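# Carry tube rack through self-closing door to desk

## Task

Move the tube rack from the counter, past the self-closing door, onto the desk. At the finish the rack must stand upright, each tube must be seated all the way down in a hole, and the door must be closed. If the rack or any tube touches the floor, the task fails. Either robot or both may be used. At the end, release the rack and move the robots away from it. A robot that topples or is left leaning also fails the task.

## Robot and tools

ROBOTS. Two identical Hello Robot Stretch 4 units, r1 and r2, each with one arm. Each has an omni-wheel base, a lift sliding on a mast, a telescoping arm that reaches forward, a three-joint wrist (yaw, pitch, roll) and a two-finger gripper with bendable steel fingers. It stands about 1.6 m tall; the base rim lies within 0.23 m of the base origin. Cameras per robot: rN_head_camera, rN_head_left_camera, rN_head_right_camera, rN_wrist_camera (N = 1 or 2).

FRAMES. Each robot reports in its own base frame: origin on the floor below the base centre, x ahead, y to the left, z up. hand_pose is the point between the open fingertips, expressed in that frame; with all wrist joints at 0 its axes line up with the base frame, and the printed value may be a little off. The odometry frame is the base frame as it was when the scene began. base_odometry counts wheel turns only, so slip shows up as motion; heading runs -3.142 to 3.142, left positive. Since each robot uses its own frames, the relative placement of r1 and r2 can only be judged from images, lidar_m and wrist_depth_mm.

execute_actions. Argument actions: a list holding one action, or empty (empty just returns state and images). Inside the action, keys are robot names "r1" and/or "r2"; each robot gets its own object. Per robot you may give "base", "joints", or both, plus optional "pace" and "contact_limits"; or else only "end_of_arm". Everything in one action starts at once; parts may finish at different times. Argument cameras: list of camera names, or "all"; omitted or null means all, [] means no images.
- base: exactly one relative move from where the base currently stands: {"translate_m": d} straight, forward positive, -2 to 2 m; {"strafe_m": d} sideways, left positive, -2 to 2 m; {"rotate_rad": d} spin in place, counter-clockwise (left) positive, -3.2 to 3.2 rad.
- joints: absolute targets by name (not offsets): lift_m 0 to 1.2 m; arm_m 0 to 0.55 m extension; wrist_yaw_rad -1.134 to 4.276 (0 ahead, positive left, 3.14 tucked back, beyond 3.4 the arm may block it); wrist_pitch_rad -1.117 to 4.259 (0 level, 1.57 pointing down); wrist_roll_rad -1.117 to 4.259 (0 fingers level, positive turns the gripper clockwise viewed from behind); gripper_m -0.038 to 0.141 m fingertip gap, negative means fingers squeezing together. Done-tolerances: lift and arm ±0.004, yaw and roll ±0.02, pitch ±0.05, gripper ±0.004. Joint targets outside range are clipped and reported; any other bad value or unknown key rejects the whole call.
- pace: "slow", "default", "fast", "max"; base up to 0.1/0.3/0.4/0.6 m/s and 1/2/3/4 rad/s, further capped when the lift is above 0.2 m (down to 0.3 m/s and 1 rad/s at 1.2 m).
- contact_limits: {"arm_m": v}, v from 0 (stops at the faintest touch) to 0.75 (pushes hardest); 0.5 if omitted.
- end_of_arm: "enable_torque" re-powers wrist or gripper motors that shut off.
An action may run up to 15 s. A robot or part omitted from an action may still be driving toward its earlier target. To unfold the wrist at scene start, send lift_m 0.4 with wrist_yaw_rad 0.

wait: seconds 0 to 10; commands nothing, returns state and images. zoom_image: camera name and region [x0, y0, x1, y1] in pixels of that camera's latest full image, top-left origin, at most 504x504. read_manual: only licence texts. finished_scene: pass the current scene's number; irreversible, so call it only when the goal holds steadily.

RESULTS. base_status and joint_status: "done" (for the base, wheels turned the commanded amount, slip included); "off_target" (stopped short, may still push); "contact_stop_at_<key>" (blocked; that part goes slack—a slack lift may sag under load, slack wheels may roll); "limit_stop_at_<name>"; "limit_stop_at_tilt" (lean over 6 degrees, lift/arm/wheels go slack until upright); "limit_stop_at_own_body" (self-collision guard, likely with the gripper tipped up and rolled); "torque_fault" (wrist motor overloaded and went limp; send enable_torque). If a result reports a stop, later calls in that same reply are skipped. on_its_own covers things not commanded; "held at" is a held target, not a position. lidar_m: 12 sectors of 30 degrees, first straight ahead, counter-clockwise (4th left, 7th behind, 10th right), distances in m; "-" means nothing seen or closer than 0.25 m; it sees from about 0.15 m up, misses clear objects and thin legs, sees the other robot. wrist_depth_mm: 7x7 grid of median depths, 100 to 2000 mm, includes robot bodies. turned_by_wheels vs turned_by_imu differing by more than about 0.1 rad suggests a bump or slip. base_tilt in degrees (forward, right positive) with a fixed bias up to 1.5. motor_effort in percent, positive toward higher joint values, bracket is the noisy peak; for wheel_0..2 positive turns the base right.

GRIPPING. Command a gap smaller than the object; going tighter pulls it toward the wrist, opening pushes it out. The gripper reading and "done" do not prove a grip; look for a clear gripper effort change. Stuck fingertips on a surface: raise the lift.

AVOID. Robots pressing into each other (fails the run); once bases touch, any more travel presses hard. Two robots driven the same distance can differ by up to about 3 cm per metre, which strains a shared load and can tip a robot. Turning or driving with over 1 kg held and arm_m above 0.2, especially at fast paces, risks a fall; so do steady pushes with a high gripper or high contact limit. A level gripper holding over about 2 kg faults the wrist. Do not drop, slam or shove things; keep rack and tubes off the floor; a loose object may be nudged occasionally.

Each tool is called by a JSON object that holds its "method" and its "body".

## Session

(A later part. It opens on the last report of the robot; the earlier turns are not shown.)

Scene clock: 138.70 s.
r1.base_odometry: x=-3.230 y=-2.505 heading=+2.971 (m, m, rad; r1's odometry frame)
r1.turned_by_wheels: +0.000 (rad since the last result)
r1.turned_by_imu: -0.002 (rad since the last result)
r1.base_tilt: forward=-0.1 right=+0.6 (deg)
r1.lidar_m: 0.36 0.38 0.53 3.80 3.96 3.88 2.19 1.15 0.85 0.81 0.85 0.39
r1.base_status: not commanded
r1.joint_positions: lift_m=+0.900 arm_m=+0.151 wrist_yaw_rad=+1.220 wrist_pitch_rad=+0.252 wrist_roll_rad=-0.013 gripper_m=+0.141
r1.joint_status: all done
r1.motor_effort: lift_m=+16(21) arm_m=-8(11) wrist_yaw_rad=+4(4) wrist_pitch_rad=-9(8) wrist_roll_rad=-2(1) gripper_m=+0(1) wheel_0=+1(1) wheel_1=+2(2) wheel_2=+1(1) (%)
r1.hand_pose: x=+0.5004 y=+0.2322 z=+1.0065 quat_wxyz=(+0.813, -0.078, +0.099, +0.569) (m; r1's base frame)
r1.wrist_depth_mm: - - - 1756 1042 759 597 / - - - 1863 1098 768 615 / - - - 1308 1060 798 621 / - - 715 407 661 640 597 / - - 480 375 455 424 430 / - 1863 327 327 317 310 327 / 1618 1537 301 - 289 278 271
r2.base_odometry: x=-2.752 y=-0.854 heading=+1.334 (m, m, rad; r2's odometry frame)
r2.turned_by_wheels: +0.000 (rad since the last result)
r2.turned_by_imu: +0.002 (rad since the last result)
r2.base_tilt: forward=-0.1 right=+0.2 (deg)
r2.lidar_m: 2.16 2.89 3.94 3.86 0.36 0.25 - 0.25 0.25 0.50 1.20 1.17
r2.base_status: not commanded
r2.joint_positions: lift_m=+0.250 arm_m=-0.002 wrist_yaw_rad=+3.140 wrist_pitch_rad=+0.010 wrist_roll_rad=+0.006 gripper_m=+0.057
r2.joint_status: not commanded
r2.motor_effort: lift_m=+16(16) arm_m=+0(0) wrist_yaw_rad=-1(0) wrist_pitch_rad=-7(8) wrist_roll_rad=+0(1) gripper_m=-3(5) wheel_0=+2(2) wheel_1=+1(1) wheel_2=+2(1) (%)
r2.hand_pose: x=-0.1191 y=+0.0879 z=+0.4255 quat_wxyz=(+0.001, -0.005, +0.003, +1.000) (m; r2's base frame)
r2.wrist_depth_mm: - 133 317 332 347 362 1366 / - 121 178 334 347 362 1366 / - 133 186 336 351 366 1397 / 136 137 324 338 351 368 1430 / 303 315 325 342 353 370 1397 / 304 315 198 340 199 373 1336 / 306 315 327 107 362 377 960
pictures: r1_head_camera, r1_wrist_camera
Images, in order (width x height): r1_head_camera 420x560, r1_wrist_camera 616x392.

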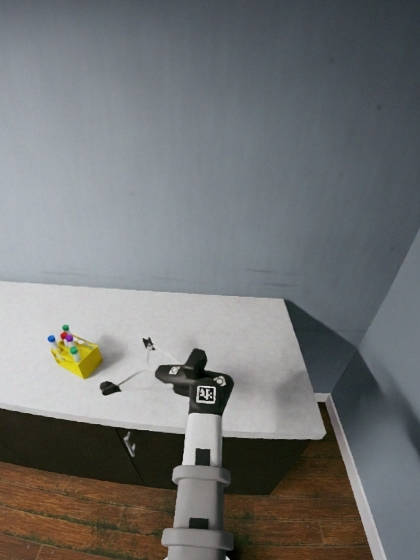

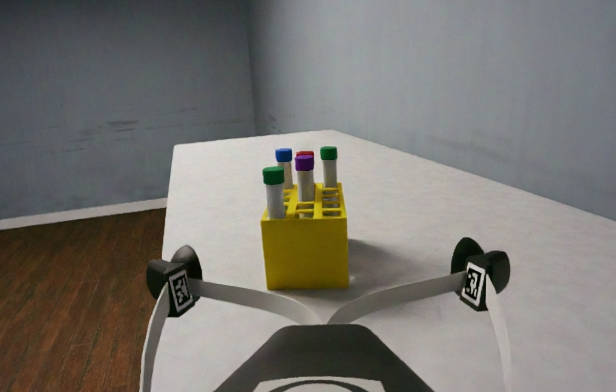

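{"method": "execute_actions", "body": {"actions": [{"r1":{"joints":{"arm_m":0.2,"lift_m":0.862}}}], "cameras": []}}

{"method": "execute_actions", "body": {"actions": [{"r1":{"base":{"strafe_m":0.12},"pace":"slow"}}], "cameras": ["r1_head_camera","r1_wrist_camera"]}}

Scene clock: 144.20 s.
r1.base_odometry: x=-3.230 y=-2.505 heading=+2.971 (m, m, rad; r1's odometry frame)
r1.turned_by_wheels: +0.000 (rad since the last result)
r1.turned_by_imu: -0.002 (rad since the last result)
r1.base_tilt: forward=-0.2 right=+0.6 (deg)
r1.lidar_m: 0.36 0.39 0.54 3.80 3.96 3.88 2.18 1.15 0.83 0.81 0.85 0.37
r1.base_status: not commanded
r1.joint_positions: lift_m=+0.862 arm_m=+0.199 wrist_yaw_rad=+1.220 wrist_pitch_rad=+0.252 wrist_roll_rad=-0.013 gripper_m=+0.141
r1.joint_status: all done
r1.motor_effort: lift_m=+16(14) arm_m=+8(7) wrist_yaw_rad=+5(5) wrist_pitch_rad=-8(7) wrist_roll_rad=+0(0) gripper_m=+1(2) wheel_0=+0(1) wheel_1=+2(1) wheel_2=+1(1) (%)
r1.hand_pose: x=+0.5477 y=+0.2322 z=+0.9685 quat_wxyz=(+0.813, -0.078, +0.099, +0.569) (m; r1's base frame)
r1.wrist_depth_mm: - - - 1661 976 691 549 / - - - 1708 1025 715 569 / - - 960 891 931 723 580 / - - 389 473 544 521 512 / - 430 357 357 373 345 351 / 1863 283 267 265 257 252 268 / 1499 236 245 - 235 226 220
r2.base_odometry: x=-2.752 y=-0.854 heading=+1.334 (m, m, rad; r2's odometry frame)
r2.turned_by_wheels: +0.000 (rad since the last result)
r2.turned_by_imu: +0.002 (rad since the last result)
r2.base_tilt: forward=-0.2 right=+0.4 (deg)
r2.lidar_m: 2.17 2.91 3.94 3.85 0.34 0.25 - 0.26 0.25 0.47 1.20 1.16
r2.base_status: not commanded
r2.joint_positions: lift_m=+0.250 arm_m=-0.002 wrist_yaw_rad=+3.140 wrist_pitch_rad=+0.010 wrist_roll_rad=+0.006 gripper_m=+0.057
r2.joint_status: not commanded
r2.motor_effort: lift_m=+17(16) arm_m=+0(0) wrist_yaw_rad=-2(0) wrist_pitch_rad=-8(7) wrist_roll_rad=+0(0) gripper_m=-6(3) wheel_0=+2(2) wheel_1=+1(1) wheel_2=+2(1) (%)
r2.hand_pose: x=-0.1191 y=+0.0879 z=+0.4255 quat_wxyz=(+0.001, -0.005, +0.003, +1.000) (m; r2's base frame)
r2.wrist_depth_mm: - 133 319 332 345 359 1366 / - 121 178 334 347 364 1366 / - 133 186 336 349 366 1397 / 136 137 324 338 355 370 1397 / 303 314 324 340 355 370 1430 / 304 314 198 340 199 373 1336 / 306 314 327 107 362 375 946
pictures: none
No camera images: the call's "cameras" was empty. Leave "cameras" out to get every camera's image.

Scene clock: 146.53 s.
r1.base_odometry: x=-3.250 y=-2.623 heading=+2.971 (m, m, rad; r1's odometry frame)
r1.turned_by_wheels: +0.000 (rad since the last result)
r1.turned_by_imu: -0.001 (rad since the last result)
r1.base_tilt: forward=-0.2 right=+0.6 (deg)
r1.lidar_m: 0.36 0.38 0.55 3.68 3.83 3.89 2.17 1.33 0.97 0.93 0.53 0.40
r1.base_status: done
r1.joint_positions: lift_m=+0.862 arm_m=+0.199 wrist_yaw_rad=+1.220 wrist_pitch_rad=+0.252 wrist_roll_rad=-0.013 gripper_m=+0.141
r1.joint_status: not commanded
r1.motor_effort: lift_m=+16(16) arm_m=+8(8) wrist_yaw_rad=+5(4) wrist_pitch_rad=-6(7) wrist_roll_rad=+0(2) gripper_m=-2(2) wheel_0=-2(7) wheel_1=+3(8) wheel_2=+0(5) (%)
r1.hand_pose: x=+0.5477 y=+0.2322 z=+0.9685 quat_wxyz=(+0.813, -0.078, +0.099, +0.569) (m; r1's base frame)
r1.wrist_depth_mm: - - - 1661 991 691 554 / - - - 1756 1025 715 569 / - - 1160 778 946 723 574 / - - 492 287 539 521 504 / - 427 240 236 373 343 349 / 1921 283 249 241 259 253 270 / 1499 236 245 - 235 226 220
r2.base_odometry: x=-2.752 y=-0.854 heading=+1.334 (m, m, rad; r2's odometry frame)
r2.turned_by_wheels: +0.000 (rad since the last result)
r2.turned_by_imu: +0.001 (rad since the last result)
r2.base_tilt: forward=-0.3 right=+0.2 (deg)
r2.lidar_m: 2.16 2.91 3.93 3.85 0.36 0.25 - 0.25 0.25 0.48 1.19 1.16
r2.base_status: not commanded
r2.joint_positions: lift_m=+0.250 arm_m=-0.002 wrist_yaw_rad=+3.140 wrist_pitch_rad=+0.010 wrist_roll_rad=+0.006 gripper_m=+0.057
r2.joint_status: not commanded
r2.motor_effort: lift_m=+16(16) arm_m=+0(0) wrist_yaw_rad=-2(2) wrist_pitch_rad=-7(7) wrist_roll_rad=-1(0) gripper_m=-5(1) wheel_0=+2(2) wheel_1=+1(0) wheel_2=+1(2) (%)
r2.hand_pose: x=-0.1191 y=+0.0879 z=+0.4255 quat_wxyz=(+0.001, -0.005, +0.003, +1.000) (m; r2's base frame)
r2.wrist_depth_mm: - 133 317 332 343 362 1366 / - 121 178 334 347 362 1397 / - 133 186 336 349 366 1397 / 136 137 324 336 353 366 1397 / 303 315 324 340 355 373 1430 / 304 314 198 340 199 375 1336 / 307 315 329 107 362 377 946
pictures: r1_head_camera, r1_wrist_camera
Images, in order (width x height): r1_head_camera 420x560, r1_wrist_camera 616x392.

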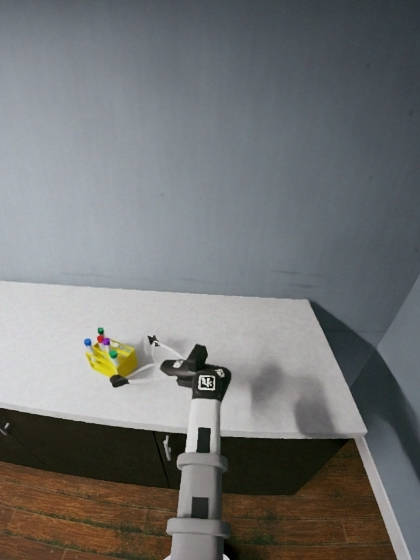

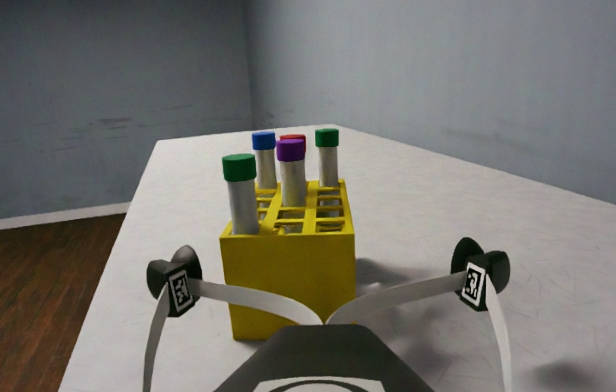

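{"method": "execute_actions", "body": {"actions": [{"r1":{"base":{"strafe_m":0.085},"pace":"slow"}}], "cameras": ["r1_head_camera","r1_wrist_camera"]}}

Scene clock: 149.80 s.
r1.base_odometry: x=-3.264 y=-2.707 heading=+2.972 (m, m, rad; r1's odometry frame)
r1.turned_by_wheels: +0.000 (rad since the last result)
r1.turned_by_imu: -0.001 (rad since the last result)
r1.base_tilt: forward=-0.1 right=+0.6 (deg)
r1.lidar_m: 0.37 0.38 0.55 3.59 3.75 3.89 2.17 1.43 1.07 1.02 0.52 0.38
r1.base_status: done
r1.joint_positions: lift_m=+0.862 arm_m=+0.199 wrist_yaw_rad=+1.220 wrist_pitch_rad=+0.252 wrist_roll_rad=-0.013 gripper_m=+0.141
r1.joint_status: not commanded
r1.motor_effort: lift_m=+16(16) arm_m=+8(8) wrist_yaw_rad=+4(4) wrist_pitch_rad=-7(9) wrist_roll_rad=+0(1) gripper_m=+0(2) wheel_0=-1(6) wheel_1=+4(6) wheel_2=+0(0) (%)
r1.hand_pose: x=+0.5477 y=+0.2322 z=+0.9685 quat_wxyz=(+0.813, -0.078, +0.099, +0.569) (m; r1's base frame)
r1.wrist_depth_mm: - - - 1618 991 699 554 / - - - 1756 1025 715 569 / - - 1138 1042 891 732 580 / - - 539 229 492 521 508 / - 427 370 208 296 334 351 / 1921 283 198 181 182 254 270 / 1537 236 235 - 226 224 220
r2.base_odometry: x=-2.752 y=-0.854 heading=+1.334 (m, m, rad; r2's odometry frame)
r2.turned_by_wheels: +0.000 (rad since the last result)
r2.turned_by_imu: +0.001 (rad since the last result)
r2.base_tilt: forward=-0.3 right=+0.4 (deg)
r2.lidar_m: 2.15 2.88 3.94 3.86 0.35 0.25 - 0.25 0.25 0.50 1.20 1.17
r2.base_status: not commanded
r2.joint_positions: lift_m=+0.250 arm_m=-0.002 wrist_yaw_rad=+3.140 wrist_pitch_rad=+0.010 wrist_roll_rad=+0.006 gripper_m=+0.057
r2.joint_status: not commanded
r2.motor_effort: lift_m=+17(16) arm_m=+0(0) wrist_yaw_rad=+0(1) wrist_pitch_rad=-7(7) wrist_roll_rad=+0(0) gripper_m=-4(0) wheel_0=+2(2) wheel_1=+1(0) wheel_2=+2(2) (%)
r2.hand_pose: x=-0.1191 y=+0.0879 z=+0.4255 quat_wxyz=(+0.001, -0.005, +0.003, +1.000) (m; r2's base frame)
r2.wrist_depth_mm: - 133 319 332 345 362 1366 / - 121 178 334 347 364 1366 / - 133 186 336 349 364 1397 / 136 137 324 336 353 368 1430 / 301 314 324 340 355 373 1430 / 306 314 198 342 199 375 1308 / 306 314 325 107 362 377 946
pictures: r1_head_camera, r1_wrist_camera
Images, in order (width x height): r1_head_camera 420x560, r1_wrist_camera 616x392.

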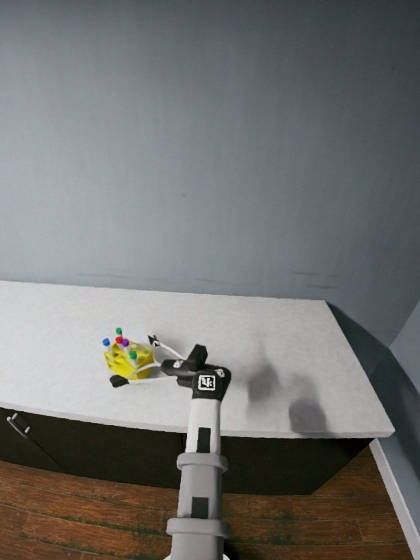

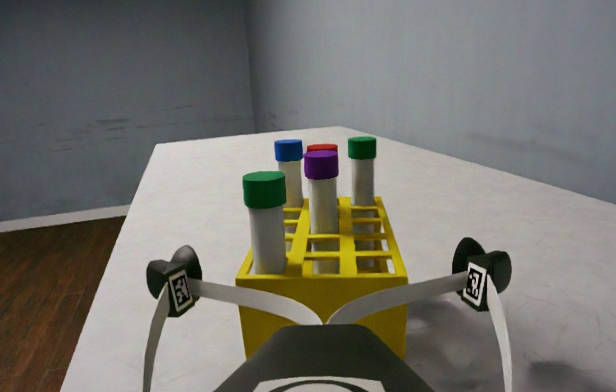

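{"method": "execute_actions", "body": {"actions": [{"r1":{"base":{"strafe_m":0.02},"joints":{"lift_m":0.853},"pace":"slow"}}], "cameras": []}}

{"method": "execute_actions", "body": {"actions": [{"r1":{"joints":{"gripper_m":0.03}}}], "cameras": ["r1_head_camera","r1_wrist_camera"]}}

Scene clock: 153.70 s.
r1.base_odometry: x=-3.268 y=-2.726 heading=+2.972 (m, m, rad; r1's odometry frame)
r1.turned_by_wheels: +0.000 (rad since the last result)
r1.turned_by_imu: -0.001 (rad since the last result)
r1.base_tilt: forward=-0.2 right=+0.6 (deg)
r1.lidar_m: 0.36 0.38 0.55 3.57 3.74 3.86 2.18 1.45 1.08 1.03 0.53 0.39
r1.base_status: done
r1.joint_positions: lift_m=+0.853 arm_m=+0.199 wrist_yaw_rad=+1.220 wrist_pitch_rad=+0.252 wrist_roll_rad=-0.013 gripper_m=+0.141
r1.joint_status: all done
r1.motor_effort: lift_m=+16(15) arm_m=+8(8) wrist_yaw_rad=+5(4) wrist_pitch_rad=-8(8) wrist_roll_rad=+0(0) gripper_m=+2(0) wheel_0=-3(6) wheel_1=+3(7) wheel_2=+0(2) (%)
r1.hand_pose: x=+0.5477 y=+0.2322 z=+0.9596 quat_wxyz=(+0.813, -0.078, +0.099, +0.569) (m; r1's base frame)
r1.wrist_depth_mm: - - - 1661 976 699 559 / - - - 1756 1042 715 580 / - - 1078 276 809 715 585 / - 715 512 234 462 492 480 / - 404 329 186 285 315 332 / 1921 267 199 181 182 239 254 / 1464 223 223 - 213 212 211
r2.base_odometry: x=-2.752 y=-0.854 heading=+1.334 (m, m, rad; r2's odometry frame)
r2.turned_by_wheels: +0.000 (rad since the last result)
r2.turned_by_imu: +0.001 (rad since the last result)
r2.base_tilt: forward=-0.3 right=+0.2 (deg)
r2.lidar_m: 2.16 2.91 3.94 3.83 0.34 0.25 - 0.25 0.25 0.49 1.20 1.17
r2.base_status: not commanded
r2.joint_positions: lift_m=+0.250 arm_m=-0.002 wrist_yaw_rad=+3.140 wrist_pitch_rad=+0.010 wrist_roll_rad=+0.006 gripper_m=+0.057
r2.joint_status: not commanded
r2.motor_effort: lift_m=+16(16) arm_m=+0(0) wrist_yaw_rad=-3(1) wrist_pitch_rad=-7(7) wrist_roll_rad=-1(0) gripper_m=-3(1) wheel_0=+2(2) wheel_1=+1(0) wheel_2=+2(2) (%)
r2.hand_pose: x=-0.1191 y=+0.0879 z=+0.4255 quat_wxyz=(+0.001, -0.005, +0.003, +1.000) (m; r2's base frame)
r2.wrist_depth_mm: - 133 320 332 347 359 1366 / - 121 178 334 349 364 1397 / - 133 186 336 349 366 1397 / 136 137 324 340 351 370 1397 / 303 314 324 340 353 370 1397 / 304 314 198 340 199 373 1308 / 307 314 327 107 359 377 946
pictures: none
No camera images: the call's "cameras" was empty. Leave "cameras" out to get every camera's image.

Scene clock: 155.80 s.
r1.base_odometry: x=-3.268 y=-2.726 heading=+2.972 (m, m, rad; r1's odometry frame)
r1.turned_by_wheels: +0.000 (rad since the last result)
r1.turned_by_imu: -0.001 (rad since the last result)
r1.base_tilt: forward=-0.1 right=+0.6 (deg)
r1.lidar_m: 0.36 0.39 0.57 3.57 3.72 3.89 2.16 1.45 1.09 1.04 0.52 0.39
r1.base_status: not commanded
r1.joint_positions: lift_m=+0.853 arm_m=+0.199 wrist_yaw_rad=+1.220 wrist_pitch_rad=+0.253 wrist_roll_rad=-0.013 gripper_m=+0.031
r1.joint_status: all done
r1.motor_effort: lift_m=+16(16) arm_m=+8(8) wrist_yaw_rad=+3(5) wrist_pitch_rad=-9(10) wrist_roll_rad=+0(1) gripper_m=-25(25) wheel_0=-2(2) wheel_1=+4(4) wheel_2=+1(0) (%)
r1.hand_pose: x=+0.5477 y=+0.2322 z=+0.9593 quat_wxyz=(+0.813, -0.078, +0.100, +0.569) (m; r1's base frame)
r1.wrist_depth_mm: - - - 1661 991 691 559 / - - - 1808 1042 723 569 / - - 1078 268 788 715 580 / - 715 500 229 459 492 473 / - 402 351 181 195 338 329 / 1921 268 186 179 179 180 253 / 1464 223 221 - 211 210 211
r2.base_odometry: x=-2.752 y=-0.854 heading=+1.334 (m, m, rad; r2's odometry frame)
r2.turned_by_wheels: +0.000 (rad since the last result)
r2.turned_by_imu: +0.001 (rad since the last result)
r2.base_tilt: forward=-0.3 right=+0.3 (deg)
r2.lidar_m: 2.17 2.93 3.95 3.86 0.37 0.25 - 0.25 0.25 0.48 1.18 1.15
r2.base_status: not commanded
r2.joint_positions: lift_m=+0.250 arm_m=-0.002 wrist_yaw_rad=+3.140 wrist_pitch_rad=+0.010 wrist_roll_rad=+0.006 gripper_m=+0.057
r2.joint_status: not commanded
r2.motor_effort: lift_m=+16(17) arm_m=+1(0) wrist_yaw_rad=-1(0) wrist_pitch_rad=-7(8) wrist_roll_rad=+0(0) gripper_m=-3(2) wheel_0=+2(2) wheel_1=+1(0) wheel_2=+2(2) (%)
r2.hand_pose: x=-0.1191 y=+0.0879 z=+0.4255 quat_wxyz=(+0.001, -0.005, +0.003, +1.000) (m; r2's base frame)
r2.wrist_depth_mm: - 133 319 332 347 362 1366 / - 121 178 332 347 362 1366 / - 133 186 334 349 366 1397 / 136 137 322 338 351 368 1397 / 303 315 324 340 353 370 1430 / 303 314 198 342 199 375 1336 / 304 314 327 107 362 375 946
pictures: r1_head_camera, r1_wrist_camera
Images, in order (width x height): r1_head_camera 420x560, r1_wrist_camera 616x392.

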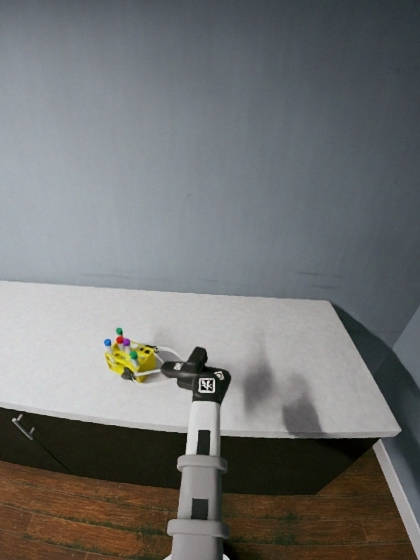

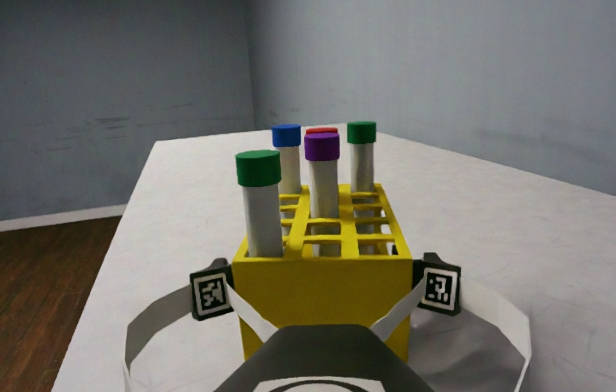

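{"method": "execute_actions", "body": {"actions": [{"r1":{"joints":{"lift_m":0.9},"pace":"slow"}}], "cameras": ["r1_head_camera","r1_wrist_camera"]}}

Scene clock: 158.00 s.
r1.base_odometry: x=-3.268 y=-2.726 heading=+2.972 (m, m, rad; r1's odometry frame)
r1.turned_by_wheels: +0.000 (rad since the last result)
r1.turned_by_imu: -0.001 (rad since the last result)
r1.base_tilt: forward=-0.1 right=+0.6 (deg)
r1.lidar_m: 0.35 0.40 0.54 3.57 3.74 3.87 2.17 1.44 1.07 1.04 0.51 0.38
r1.base_status: not commanded
r1.joint_positions: lift_m=+0.900 arm_m=+0.199 wrist_yaw_rad=+1.220 wrist_pitch_rad=+0.254 wrist_roll_rad=-0.013 gripper_m=+0.031
r1.joint_status: all done
r1.motor_effort: lift_m=+26(28) arm_m=+7(8) wrist_yaw_rad=+5(5) wrist_pitch_rad=-12(12) wrist_roll_rad=-1(1) gripper_m=-24(22) wheel_0=-2(2) wheel_1=+3(4) wheel_2=+1(0) (%)
r1.hand_pose: x=+0.5477 y=+0.2322 z=+1.0054 quat_wxyz=(+0.813, -0.078, +0.100, +0.569) (m; r1's base frame)
r1.wrist_depth_mm: - - - 1661 1008 691 559 / - - - 1756 1008 715 569 / - - - 270 931 741 580 / - - 654 228 597 634 569 / - 559 452 180 194 439 424 / - 382 186 180 179 181 325 / 1618 287 286 - 272 272 268
r2.base_odometry: x=-2.752 y=-0.854 heading=+1.334 (m, m, rad; r2's odometry frame)
r2.turned_by_wheels: +0.000 (rad since the last result)
r2.turned_by_imu: +0.001 (rad since the last result)
r2.base_tilt: forward=-0.2 right=+0.5 (deg)
r2.lidar_m: 2.18 2.91 3.95 3.87 0.36 0.25 - 0.25 0.25 0.49 1.20 1.17
r2.base_status: not commanded
r2.joint_positions: lift_m=+0.250 arm_m=-0.002 wrist_yaw_rad=+3.140 wrist_pitch_rad=+0.010 wrist_roll_rad=+0.006 gripper_m=+0.057
r2.joint_status: not commanded
r2.motor_effort: lift_m=+16(16) arm_m=+0(0) wrist_yaw_rad=+0(3) wrist_pitch_rad=-8(7) wrist_roll_rad=+0(1) gripper_m=-2(5) wheel_0=+2(2) wheel_1=+0(1) wheel_2=+2(2) (%)
r2.hand_pose: x=-0.1191 y=+0.0879 z=+0.4255 quat_wxyz=(+0.001, -0.005, +0.003, +1.000) (m; r2's base frame)
r2.wrist_depth_mm: - 133 320 332 345 359 1366 / - 121 178 334 347 364 1397 / - 133 186 338 349 366 1397 / 136 137 324 338 353 368 1397 / 301 315 324 340 355 370 1397 / 304 314 198 340 200 373 1336 / 306 314 327 107 362 375 946
pictures: r1_head_camera, r1_wrist_camera
Images, in order (width x height): r1_head_camera 420x560, r1_wrist_camera 616x392.

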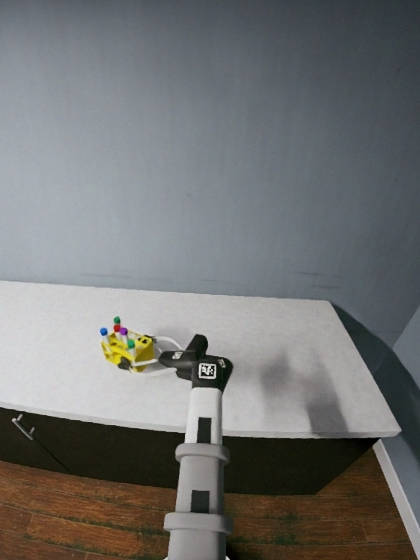

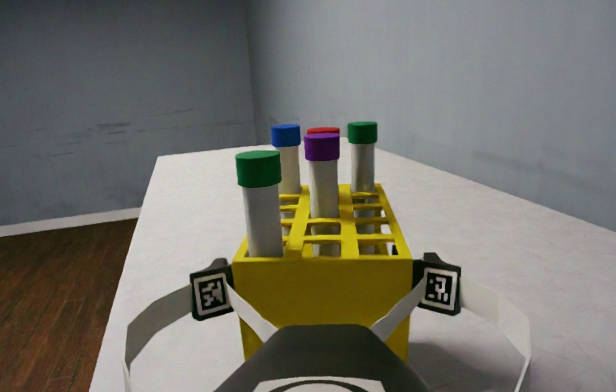

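{"method": "execute_actions", "body": {"actions": [{"r1":{"joints":{"lift_m":0.95,"arm_m":0.0,"wrist_yaw_rad":0.8},"pace":"slow"}}], "cameras": []}}

{"method": "execute_actions", "body": {"actions": [{"r1":{"base":{"translate_m":-1.3},"joints":{"wrist_yaw_rad":0.4}}}], "cameras": []}}

{"method": "execute_actions", "body": {"actions": [{"r1":{"base":{"rotate_rad":-1.57},"joints":{"wrist_yaw_rad":0.0},"pace":"slow"}}], "cameras": ["r1_head_camera","r1_head_left_camera","r1_wrist_camera"]}}

Scene clock: 164.20 s.
r1.base_odometry: x=-3.268 y=-2.726 heading=+2.972 (m, m, rad; r1's odometry frame)
r1.turned_by_wheels: +0.000 (rad since the last result)
r1.turned_by_imu: -0.002 (rad since the last result)
r1.base_tilt: forward=-0.2 right=+0.7 (deg)
r1.lidar_m: 0.37 0.39 0.54 3.57 3.74 3.87 2.19 1.46 1.07 1.04 0.53 0.39
r1.base_status: not commanded
r1.joint_positions: lift_m=+0.950 arm_m=+0.002 wrist_yaw_rad=+0.800 wrist_pitch_rad=+0.254 wrist_roll_rad=-0.013 gripper_m=+0.031
r1.joint_status: all done
r1.motor_effort: lift_m=+26(27) arm_m=-8(9) wrist_yaw_rad=+2(3) wrist_pitch_rad=-13(13) wrist_roll_rad=+0(1) gripper_m=-26(25) wheel_0=-2(2) wheel_1=+4(4) wheel_2=+0(0) (%)
r1.hand_pose: x=+0.4299 y=+0.1395 z=+1.0554 quat_wxyz=(+0.913, -0.055, +0.114, +0.387) (m; r1's base frame)
r1.wrist_depth_mm: - - 1336 1025 820 668 591 / - - 1430 1042 842 707 615 / - - 1464 267 842 723 621 / - 904 809 228 741 732 647 / - 615 559 180 195 549 539 / - 504 186 180 179 181 407 / 1618 621 357 - 343 340 338
r2.base_odometry: x=-2.752 y=-0.854 heading=+1.334 (m, m, rad; r2's odometry frame)
r2.turned_by_wheels: +0.000 (rad since the last result)
r2.turned_by_imu: +0.002 (rad since the last result)
r2.base_tilt: forward=-0.3 right=+0.3 (deg)
r2.lidar_m: 2.19 2.92 3.95 3.86 0.38 0.25 - 0.25 0.25 0.46 1.19 1.17
r2.base_status: not commanded
r2.joint_positions: lift_m=+0.250 arm_m=-0.002 wrist_yaw_rad=+3.140 wrist_pitch_rad=+0.010 wrist_roll_rad=+0.006 gripper_m=+0.057
r2.joint_status: not commanded
r2.motor_effort: lift_m=+16(16) arm_m=+0(0) wrist_yaw_rad=-2(3) wrist_pitch_rad=-8(8) wrist_roll_rad=+0(1) gripper_m=-1(6) wheel_0=+2(2) wheel_1=+0(0) wheel_2=+2(2) (%)
r2.hand_pose: x=-0.1191 y=+0.0879 z=+0.4255 quat_wxyz=(+0.001, -0.005, +0.003, +1.000) (m; r2's base frame)
r2.wrist_depth_mm: - 133 319 332 345 359 1366 / - 121 178 334 349 362 1366 / - 133 186 336 349 366 1397 / 136 137 324 338 353 368 1430 / 303 315 324 342 353 370 1430 / 304 314 198 340 199 375 1336 / 306 314 327 107 362 377 946
pictures: none
No camera images: the call's "cameras" was empty. Leave "cameras" out to get every camera's image.

Scene clock: 170.03 s.
r1.base_odometry: x=-1.986 y=-2.946 heading=+2.972 (m, m, rad; r1's odometry frame)
r1.turned_by_wheels: +0.000 (rad since the last result)
r1.turned_by_imu: +0.001 (rad since the last result)
r1.base_tilt: forward=-0.2 right=+0.6 (deg)
r1.lidar_m: 0.47 1.73 3.37 3.60 3.39 2.54 0.90 0.92 3.57 1.00 1.05 1.50
r1.base_status: done
r1.joint_positions: lift_m=+0.950 arm_m=+0.002 wrist_yaw_rad=+0.400 wrist_pitch_rad=+0.254 wrist_roll_rad=-0.013 gripper_m=+0.031
r1.joint_status: all done
r1.motor_effort: lift_m=+26(26) arm_m=-8(8) wrist_yaw_rad=+2(4) wrist_pitch_rad=-11(11) wrist_roll_rad=+1(0) gripper_m=-24(25) wheel_0=-1(6) wheel_1=-3(6) wheel_2=+1(9) (%)
r1.hand_pose: x=+0.4639 y=+0.0283 z=+1.0554 quat_wxyz=(+0.972, -0.032, +0.123, +0.198) (m; r1's base frame)
r1.wrist_depth_mm: - - - - 1921 1708 1576 / - - - - 1921 1756 1618 / - - - 266 1430 1397 1336 / - - 1808 226 1430 1336 1205 / - - 1921 180 194 1397 1255 / - 1921 187 180 179 181 1308 / 1661 1618 1618 - 1537 1499 1397
r2.base_odometry: x=-2.752 y=-0.854 heading=+1.334 (m, m, rad; r2's odometry frame)
r2.turned_by_wheels: +0.000 (rad since the last result)
r2.turned_by_imu: +0.002 (rad since the last result)
r2.base_tilt: forward=-0.2 right=+0.3 (deg)
r2.lidar_m: 0.88 0.93 3.95 3.86 0.41 0.25 - 0.26 0.25 0.49 1.20 1.16
r2.base_status: not commanded
r2.joint_positions: lift_m=+0.250 arm_m=-0.002 wrist_yaw_rad=+3.140 wrist_pitch_rad=+0.010 wrist_roll_rad=+0.006 gripper_m=+0.057
r2.joint_status: not commanded
r2.motor_effort: lift_m=+17(16) arm_m=+1(0) wrist_yaw_rad=-2(2) wrist_pitch_rad=-7(7) wrist_roll_rad=+0(0) gripper_m=-3(2) wheel_0=+2(2) wheel_1=+1(0) wheel_2=+2(2) (%)
r2.hand_pose: x=-0.1191 y=+0.0879 z=+0.4255 quat_wxyz=(+0.001, -0.005, +0.003, +1.000) (m; r2's base frame)
r2.wrist_depth_mm: - 133 319 332 345 362 1366 / - 121 178 334 349 364 1366 / - 133 186 336 349 366 1397 / 136 137 324 338 351 368 1397 / 303 314 324 340 353 370 1430 / 304 314 198 340 199 373 1308 / 306 314 327 107 362 377 946
pictures: none
No camera images: the call's "cameras" was empty. Leave "cameras" out to get every camera's image.

Scene clock: 172.90 s.
r1.base_odometry: x=-1.986 y=-2.946 heading=+1.402 (m, m, rad; r1's odometry frame)
r1.turned_by_wheels: -1.569 (rad since the last result)
r1.turned_by_imu: -1.556 (rad since the last result)
r1.base_tilt: forward=-0.2 right=+0.6 (deg)
r1.lidar_m: 0.42 1.06 1.50 1.66 1.76 3.42 3.67 3.34 2.48 0.89 0.92 3.59
r1.base_status: done
r1.joint_positions: lift_m=+0.950 arm_m=+0.002 wrist_yaw_rad=+0.000 wrist_pitch_rad=+0.254 wrist_roll_rad=-0.013 gripper_m=+0.031
r1.joint_status: all done
r1.motor_effort: lift_m=+26(26) arm_m=-8(8) wrist_yaw_rad=+2(4) wrist_pitch_rad=-13(12) wrist_roll_rad=+1(1) gripper_m=-26(26) wheel_0=+3(5) wheel_1=+3(6) wheel_2=+4(5) (%)
r1.hand_pose: x=+0.4520 y=-0.0874 z=+1.0554 quat_wxyz=(+0.992, -0.007, +0.126, +0.001) (m; r1's base frame)
r1.wrist_depth_mm: 741 732 723 723 - - - / 768 768 750 741 - - - / 820 798 788 268 - - - / 866 831 831 229 - - - / 891 891 854 181 195 - - / 946 917 186 180 179 181 1863 / 1008 991 960 - 1537 1499 1499
r2.base_odometry: x=-2.752 y=-0.854 heading=+1.334 (m, m, rad; r2's odometry frame)
r2.turned_by_wheels: +0.000 (rad since the last result)
r2.turned_by_imu: +0.001 (rad since the last result)
r2.base_tilt: forward=-0.2 right=+0.3 (deg)
r2.lidar_m: 0.90 0.95 3.93 3.83 0.37 0.25 - 0.28 0.25 0.50 1.19 0.95
r2.base_status: not commanded
r2.joint_positions: lift_m=+0.250 arm_m=-0.002 wrist_yaw_rad=+3.140 wrist_pitch_rad=+0.010 wrist_roll_rad=+0.006 gripper_m=+0.057
r2.joint_status: not commanded
r2.motor_effort: lift_m=+16(16) arm_m=+0(0) wrist_yaw_rad=-1(1) wrist_pitch_rad=-8(7) wrist_roll_rad=+0(1) gripper_m=-5(5) wheel_0=+2(2) wheel_1=+1(1) wheel_2=+2(2) (%)
r2.hand_pose: x=-0.1191 y=+0.0879 z=+0.4255 quat_wxyz=(+0.001, -0.005, +0.003, +1.000) (m; r2's base frame)
r2.wrist_depth_mm: - 134 319 332 345 362 1397 / - 121 178 334 347 364 1366 / - 133 186 336 349 366 1397 / 136 137 324 338 353 368 1397 / 303 314 325 340 355 373 1430 / 304 315 198 342 199 375 1308 / 306 314 327 107 359 375 946
pictures: r1_head_camera, r1_head_left_camera, r1_wrist_camera
Images, in order (width x height): r1_head_camera 420x560, r1_head_left_camera 420x672, r1_wrist_camera 616x392.

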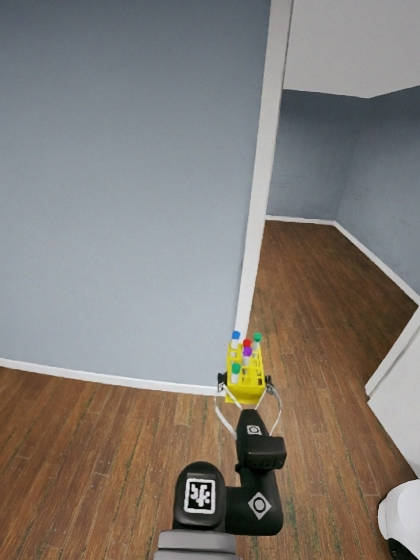

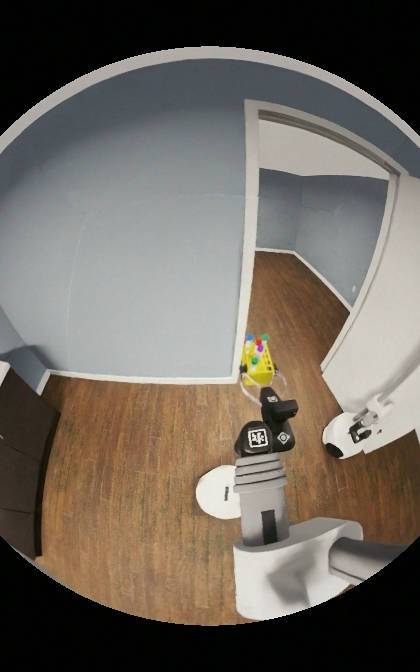

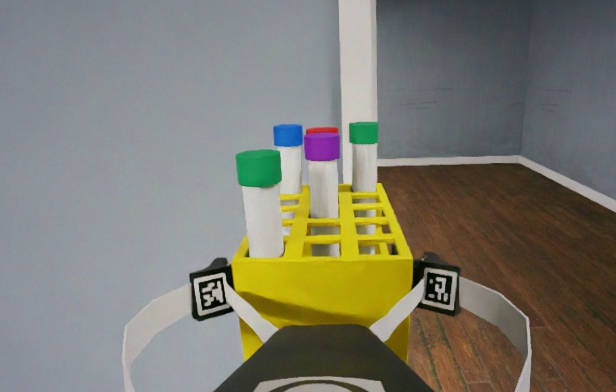

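{"method": "execute_actions", "body": {"actions": [{"r1":{"base":{"rotate_rad":-0.03},"pace":"slow"}}], "cameras": []}}

{"method": "execute_actions", "body": {"actions": [{"r1":{"base":{"strafe_m":-0.5},"pace":"slow"}}], "cameras": ["r1_head_camera","r1_head_left_camera","r1_head_right_camera"]}}

Scene clock: 177.20 s.
r1.base_odometry: x=-1.986 y=-2.946 heading=+1.373 (m, m, rad; r1's odometry frame)
r1.turned_by_wheels: -0.029 (rad since the last result)
r1.turned_by_imu: -0.031 (rad since the last result)
r1.base_tilt: forward=-0.2 right=+0.6 (deg)
r1.lidar_m: 0.44 1.05 1.44 1.68 1.77 3.34 3.69 3.43 2.51 0.92 0.91 3.48
r1.base_status: done
r1.joint_positions: lift_m=+0.950 arm_m=+0.002 wrist_yaw_rad=+0.000 wrist_pitch_rad=+0.254 wrist_roll_rad=-0.013 gripper_m=+0.031
r1.joint_status: not commanded
r1.motor_effort: lift_m=+26(26) arm_m=-8(8) wrist_yaw_rad=+3(3) wrist_pitch_rad=-11(11) wrist_roll_rad=+0(0) gripper_m=-25(25) wheel_0=+4(5) wheel_1=+2(5) wheel_2=+1(3) (%)
r1.hand_pose: x=+0.4520 y=-0.0874 z=+1.0554 quat_wxyz=(+0.992, -0.007, +0.126, +0.001) (m; r1's base frame)
r1.wrist_depth_mm: 723 723 723 715 - - - / 768 750 750 741 - - - / 798 788 778 270 - - - / 842 831 831 227 - - - / 878 878 842 181 194 - - / 917 891 186 179 179 181 1863 / 976 960 946 - 1576 1537 1499
r2.base_odometry: x=-2.752 y=-0.854 heading=+1.334 (m, m, rad; r2's odometry frame)
r2.turned_by_wheels: +0.000 (rad since the last result)
r2.turned_by_imu: +0.002 (rad since the last result)
r2.base_tilt: forward=-0.1 right=+0.2 (deg)
r2.lidar_m: 0.90 0.93 3.95 3.85 0.35 0.25 - 0.27 0.25 0.49 1.20 0.94
r2.base_status: not commanded
r2.joint_positions: lift_m=+0.250 arm_m=-0.002 wrist_yaw_rad=+3.140 wrist_pitch_rad=+0.010 wrist_roll_rad=+0.006 gripper_m=+0.057
r2.joint_status: not commanded
r2.motor_effort: lift_m=+16(16) arm_m=+0(0) wrist_yaw_rad=+1(0) wrist_pitch_rad=-7(7) wrist_roll_rad=-1(0) gripper_m=-3(4) wheel_0=+2(2) wheel_1=+1(1) wheel_2=+2(2) (%)
r2.hand_pose: x=-0.1191 y=+0.0879 z=+0.4255 quat_wxyz=(+0.001, -0.005, +0.003, +1.000) (m; r2's base frame)
r2.wrist_depth_mm: - 134 319 330 345 359 1366 / - 121 178 334 347 364 1397 / - 133 186 336 349 366 1397 / 136 137 324 338 351 368 1430 / 303 315 324 342 353 373 1430 / 304 315 198 340 199 375 1308 / 306 314 327 107 362 377 946
pictures: none
No camera images: the call's "cameras" was empty. Leave "cameras" out to get every camera's image.

Scene clock: 183.33 s.
r1.base_odometry: x=-1.496 y=-3.044 heading=+1.373 (m, m, rad; r1's odometry frame)
r1.turned_by_wheels: +0.000 (rad since the last result)
r1.turned_by_imu: -0.002 (rad since the last result)
r1.base_tilt: forward=-0.2 right=+0.7 (deg)
r1.lidar_m: 0.43 1.05 1.46 2.16 2.26 3.76 3.68 2.74 1.97 0.48 0.42 0.99
r1.base_status: done
r1.joint_positions: lift_m=+0.950 arm_m=+0.002 wrist_yaw_rad=+0.000 wrist_pitch_rad=+0.254 wrist_roll_rad=-0.013 gripper_m=+0.031
r1.joint_status: not commanded
r1.motor_effort: lift_m=+26(26) arm_m=-8(8) wrist_yaw_rad=+5(2) wrist_pitch_rad=-12(12) wrist_roll_rad=-1(0) gripper_m=-26(26) wheel_0=+2(6) wheel_1=-4(8) wheel_2=-1(4) (%)
r1.hand_pose: x=+0.4519 y=-0.0874 z=+1.0554 quat_wxyz=(+0.992, -0.007, +0.126, +0.001) (m; r1's base frame)
r1.wrist_depth_mm: 723 - - - - - - / 768 831 - - - - - / 788 831 - 267 - - - / 820 831 - 227 - - - / 878 878 - 181 195 - 917 / 917 904 186 180 179 180 917 / 976 960 1576 - 1537 1537 866
r2.base_odometry: x=-2.752 y=-0.854 heading=+1.334 (m, m, rad; r2's odometry frame)
r2.turned_by_wheels: +0.000 (rad since the last result)
r2.turned_by_imu: +0.002 (rad since the last result)
r2.base_tilt: forward=-0.3 right=+0.5 (deg)
r2.lidar_m: 0.41 0.41 3.94 3.85 0.38 0.25 - 0.25 0.25 0.49 1.18 0.42
r2.base_status: not commanded
r2.joint_positions: lift_m=+0.250 arm_m=-0.002 wrist_yaw_rad=+3.140 wrist_pitch_rad=+0.010 wrist_roll_rad=+0.006 gripper_m=+0.057
r2.joint_status: not commanded
r2.motor_effort: lift_m=+17(16) arm_m=+0(0) wrist_yaw_rad=-3(0) wrist_pitch_rad=-7(7) wrist_roll_rad=+0(0) gripper_m=-3(4) wheel_0=+2(2) wheel_1=+0(0) wheel_2=+2(2) (%)
r2.hand_pose: x=-0.1191 y=+0.0879 z=+0.4255 quat_wxyz=(+0.001, -0.005, +0.003, +1.000) (m; r2's base frame)
r2.wrist_depth_mm: - 133 320 332 345 362 1366 / - 121 178 334 349 364 1366 / - 133 186 338 349 366 1366 / 136 137 324 338 353 368 1397 / 303 314 325 340 353 370 1397 / 304 314 198 340 199 373 1308 / 306 314 325 107 362 377 946
pictures: r1_head_camera, r1_head_left_camera, r1_head_right_camera
Images, in order (width x height): r1_head_camera 420x560, r1_head_left_camera 420x672, r1_head_right_camera 420x672.

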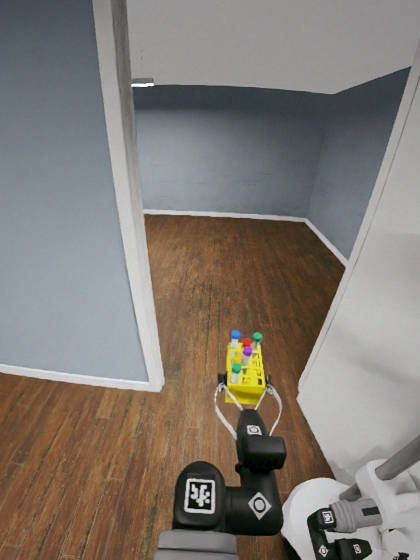

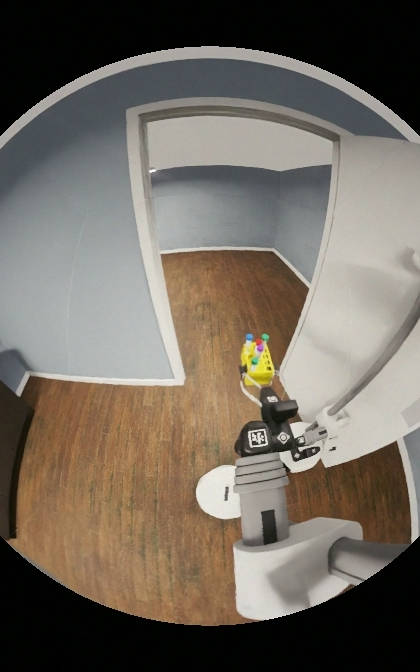

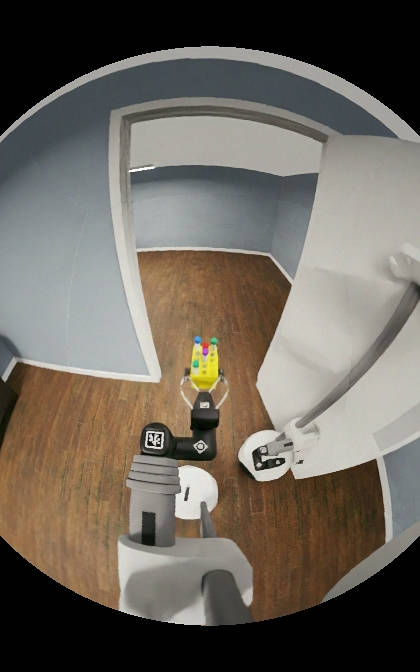

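{"method": "execute_actions", "body": {"actions": [{"r1":{"base":{"translate_m":0.6},"pace":"slow"}}], "cameras": ["r1_head_left_camera","r1_head_right_camera"]}}

Scene clock: 192.87 s.
r1.base_odometry: x=-1.378 y=-2.456 heading=+1.373 (m, m, rad; r1's odometry frame)
r1.turned_by_wheels: +0.000 (rad since the last result)
r1.turned_by_imu: -0.006 (rad since the last result)
r1.base_tilt: forward=-0.2 right=+0.6 (deg)
r1.lidar_m: 0.41 0.52 0.60 1.66 2.29 4.02 - 0.57 0.45 0.60 0.69 2.77
r1.base_status: done
r1.joint_positions: lift_m=+0.950 arm_m=+0.002 wrist_yaw_rad=+0.000 wrist_pitch_rad=+0.254 wrist_roll_rad=-0.013 gripper_m=+0.031
r1.joint_status: not commanded
r1.motor_effort: lift_m=+26(26) arm_m=-8(8) wrist_yaw_rad=+4(2) wrist_pitch_rad=-12(11) wrist_roll_rad=+0(0) gripper_m=-28(24) wheel_0=+2(5) wheel_1=+2(7) wheel_2=-3(4) (%)
r1.hand_pose: x=+0.4519 y=-0.0874 z=+1.0554 quat_wxyz=(+0.992, -0.007, +0.126, +0.001) (m; r1's base frame)
r1.wrist_depth_mm: - - - - - - - / - - - - - - - / - - - 268 - - - / - - - 229 - - - / - - - 180 195 - - / - 1983 186 180 179 181 1863 / 1661 1576 1618 - 1537 1537 1537
r2.base_odometry: x=-2.752 y=-0.854 heading=+1.334 (m, m, rad; r2's odometry frame)
r2.turned_by_wheels: +0.000 (rad since the last result)
r2.turned_by_imu: +0.004 (rad since the last result)
r2.base_tilt: forward=-0.2 right=+0.2 (deg)
r2.lidar_m: 2.73 2.91 3.92 3.86 0.34 0.25 - 0.25 0.25 0.46 0.53 0.45
r2.base_status: not commanded
r2.joint_positions: lift_m=+0.250 arm_m=-0.002 wrist_yaw_rad=+3.140 wrist_pitch_rad=+0.010 wrist_roll_rad=+0.006 gripper_m=+0.057
r2.joint_status: not commanded
r2.motor_effort: lift_m=+16(17) arm_m=+1(0) wrist_yaw_rad=+0(1) wrist_pitch_rad=-7(8) wrist_roll_rad=+0(0) gripper_m=-2(6) wheel_0=+2(2) wheel_1=+0(1) wheel_2=+2(2) (%)
r2.hand_pose: x=-0.1191 y=+0.0879 z=+0.4255 quat_wxyz=(+0.001, -0.005, +0.003, +1.000) (m; r2's base frame)
r2.wrist_depth_mm: - 133 319 332 345 362 1366 / - 121 178 334 349 364 1397 / - 133 186 338 351 366 1397 / 136 137 324 338 351 370 1397 / 301 314 325 340 353 370 1397 / 303 314 198 340 199 373 1308 / 306 314 327 107 362 375 946
pictures: r1_head_left_camera, r1_head_right_camera
Images, in order (width x height): r1_head_left_camera 420x672, r1_head_right_camera 420x672.

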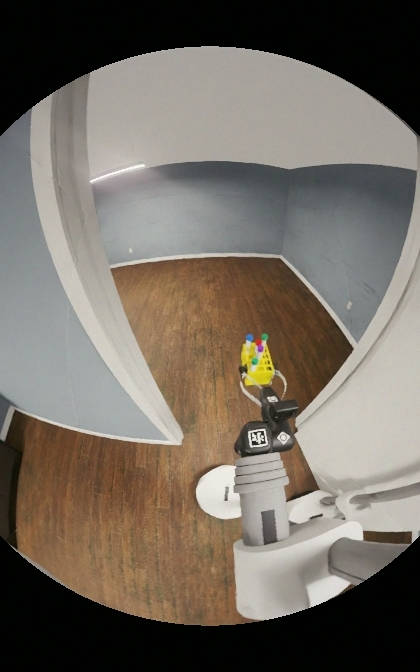

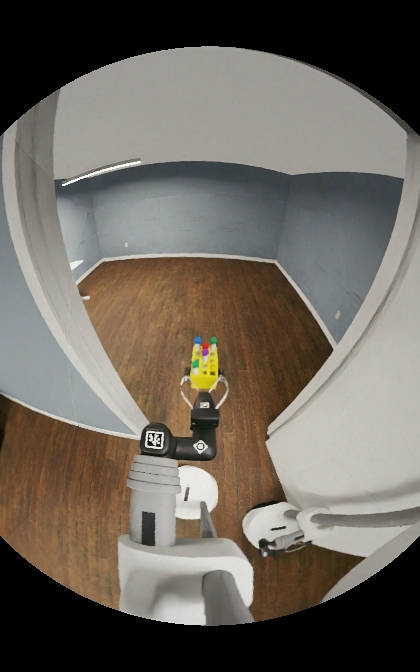

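{"method": "execute_actions", "body": {"actions": [{"r1":{"base":{"strafe_m":-0.06},"pace":"slow"}}], "cameras": []}}

{"method": "execute_actions", "body": {"actions": [{"r1":{"base":{"translate_m":1.3}}}], "cameras": ["r1_head_camera","r1_head_left_camera","r2_head_left_camera"]}}

Scene clock: 195.83 s.
r1.base_odometry: x=-1.320 y=-2.468 heading=+1.373 (m, m, rad; r1's odometry frame)
r1.turned_by_wheels: +0.000 (rad since the last result)
r1.turned_by_imu: -0.001 (rad since the last result)
r1.base_tilt: forward=-0.1 right=+0.6 (deg)
r1.lidar_m: 0.41 0.55 0.57 1.68 2.33 4.09 - 0.48 0.42 0.61 0.62 2.70
r1.base_status: done
r1.joint_positions: lift_m=+0.950 arm_m=+0.002 wrist_yaw_rad=+0.000 wrist_pitch_rad=+0.254 wrist_roll_rad=-0.013 gripper_m=+0.031
r1.joint_status: not commanded
r1.motor_effort: lift_m=+26(26) arm_m=-8(8) wrist_yaw_rad=+3(3) wrist_pitch_rad=-10(11) wrist_roll_rad=+0(0) gripper_m=-22(23) wheel_0=+2(7) wheel_1=-3(6) wheel_2=+0(2) (%)
r1.hand_pose: x=+0.4519 y=-0.0874 z=+1.0554 quat_wxyz=(+0.992, -0.007, +0.126, +0.001) (m; r1's base frame)
r1.wrist_depth_mm: - - - - - - - / - - - - - - - / - - - 266 - - - / - - - 225 - - - / - - - 180 194 - - / - 1983 186 180 179 181 1808 / 1661 1576 1618 - 1576 1537 1499
r2.base_odometry: x=-2.752 y=-0.854 heading=+1.334 (m, m, rad; r2's odometry frame)
r2.turned_by_wheels: +0.000 (rad since the last result)
r2.turned_by_imu: +0.001 (rad since the last result)
r2.base_tilt: forward=-0.1 right=+0.3 (deg)
r2.lidar_m: 2.74 2.92 3.93 3.85 0.37 0.25 - 0.25 0.25 0.49 0.44 0.40
r2.base_status: not commanded
r2.joint_positions: lift_m=+0.250 arm_m=-0.002 wrist_yaw_rad=+3.140 wrist_pitch_rad=+0.010 wrist_roll_rad=+0.006 gripper_m=+0.057
r2.joint_status: not commanded
r2.motor_effort: lift_m=+16(17) arm_m=+1(1) wrist_yaw_rad=-3(3) wrist_pitch_rad=-8(7) wrist_roll_rad=+0(0) gripper_m=-5(5) wheel_0=+2(2) wheel_1=+0(0) wheel_2=+2(2) (%)
r2.hand_pose: x=-0.1191 y=+0.0879 z=+0.4255 quat_wxyz=(+0.001, -0.005, +0.003, +1.000) (m; r2's base frame)
r2.wrist_depth_mm: - 134 319 330 345 359 1366 / - 121 178 334 347 362 1366 / - 133 186 336 351 366 1397 / 136 137 325 338 353 368 1430 / 301 315 324 340 353 373 1430 / 304 315 198 340 199 375 1336 / 306 314 327 107 362 377 946
pictures: none
No camera images: the call's "cameras" was empty. Leave "cameras" out to get every camera's image.

Scene clock: 201.67 s.
r1.base_odometry: x=-1.064 y=-1.193 heading=+1.373 (m, m, rad; r1's odometry frame)
r1.turned_by_wheels: +0.000 (rad since the last result)
r1.turned_by_imu: -0.007 (rad since the last result)
r1.base_tilt: forward=-0.2 right=+0.7 (deg)
r1.lidar_m: 0.41 3.37 2.16 2.04 1.08 0.84 1.53 0.97 1.07 1.87 1.96 2.70
r1.base_status: done
r1.joint_positions: lift_m=+0.950 arm_m=+0.002 wrist_yaw_rad=+0.000 wrist_pitch_rad=+0.254 wrist_roll_rad=-0.013 gripper_m=+0.031
r1.joint_status: not commanded
r1.motor_effort: lift_m=+25(26) arm_m=-8(8) wrist_yaw_rad=+3(3) wrist_pitch_rad=-12(12) wrist_roll_rad=+0(1) gripper_m=-23(24) wheel_0=+1(7) wheel_1=+1(7) wheel_2=-1(10) (%)
r1.hand_pose: x=+0.4519 y=-0.0874 z=+1.0554 quat_wxyz=(+0.992, -0.007, +0.126, +0.001) (m; r1's base frame)
r1.wrist_depth_mm: - - - - - - - / - - - - - - - / - - - 270 - - - / - - - 229 - - - / - - - 181 194 - - / - 1921 187 180 179 181 1808 / 1661 1618 1618 - 1537 1537 1499
r2.base_odometry: x=-2.752 y=-0.854 heading=+1.334 (m, m, rad; r2's odometry frame)
r2.turned_by_wheels: +0.000 (rad since the last result)
r2.turned_by_imu: +0.002 (rad since the last result)
r2.base_tilt: forward=-0.1 right=+0.3 (deg)
r2.lidar_m: 2.72 2.91 3.93 3.86 0.37 0.25 - 0.25 0.25 0.47 1.19 1.17
r2.base_status: not commanded
r2.joint_positions: lift_m=+0.250 arm_m=-0.002 wrist_yaw_rad=+3.140 wrist_pitch_rad=+0.010 wrist_roll_rad=+0.006 gripper_m=+0.057
r2.joint_status: not commanded
r2.motor_effort: lift_m=+16(16) arm_m=+0(0) wrist_yaw_rad=-4(0) wrist_pitch_rad=-7(7) wrist_roll_rad=-1(0) gripper_m=-1(6) wheel_0=+2(2) wheel_1=+1(1) wheel_2=+1(2) (%)
r2.hand_pose: x=-0.1191 y=+0.0879 z=+0.4255 quat_wxyz=(+0.001, -0.005, +0.003, +1.000) (m; r2's base frame)
r2.wrist_depth_mm: - 133 319 330 345 359 1397 / - 121 177 334 347 364 1366 / - 133 186 336 349 364 1366 / 136 137 325 338 353 368 1430 / 303 312 324 340 353 370 1397 / 304 314 198 338 199 375 1336 / 307 314 327 107 359 377 946
pictures: r1_head_camera, r1_head_left_camera, r2_head_left_camera
Images, in order (width x height): r1_head_camera 420x560, r1_head_left_camera 420x672, r2_head_left_camera 420x672.

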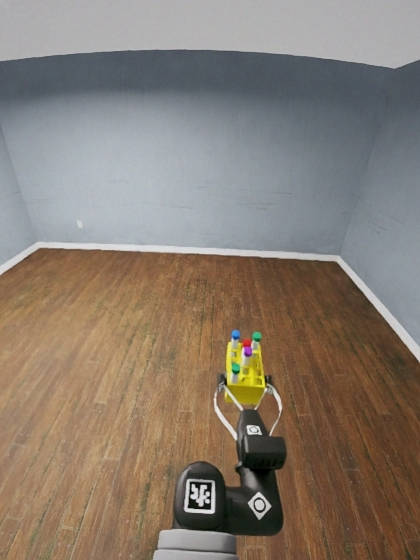

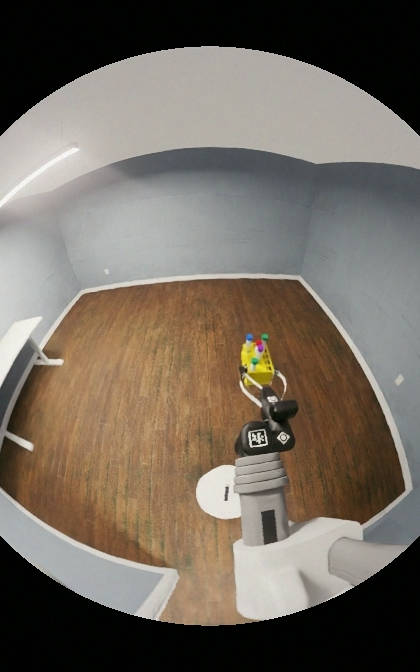

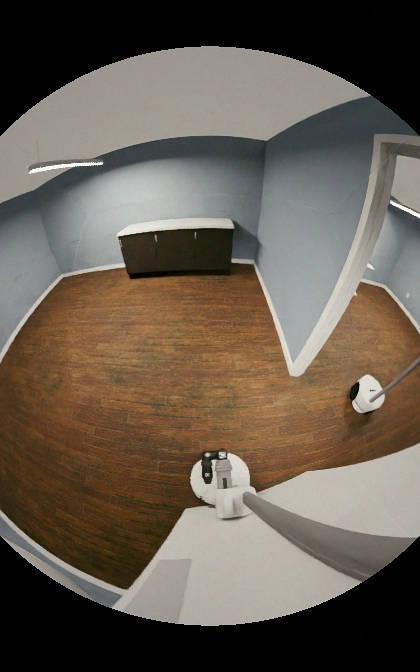

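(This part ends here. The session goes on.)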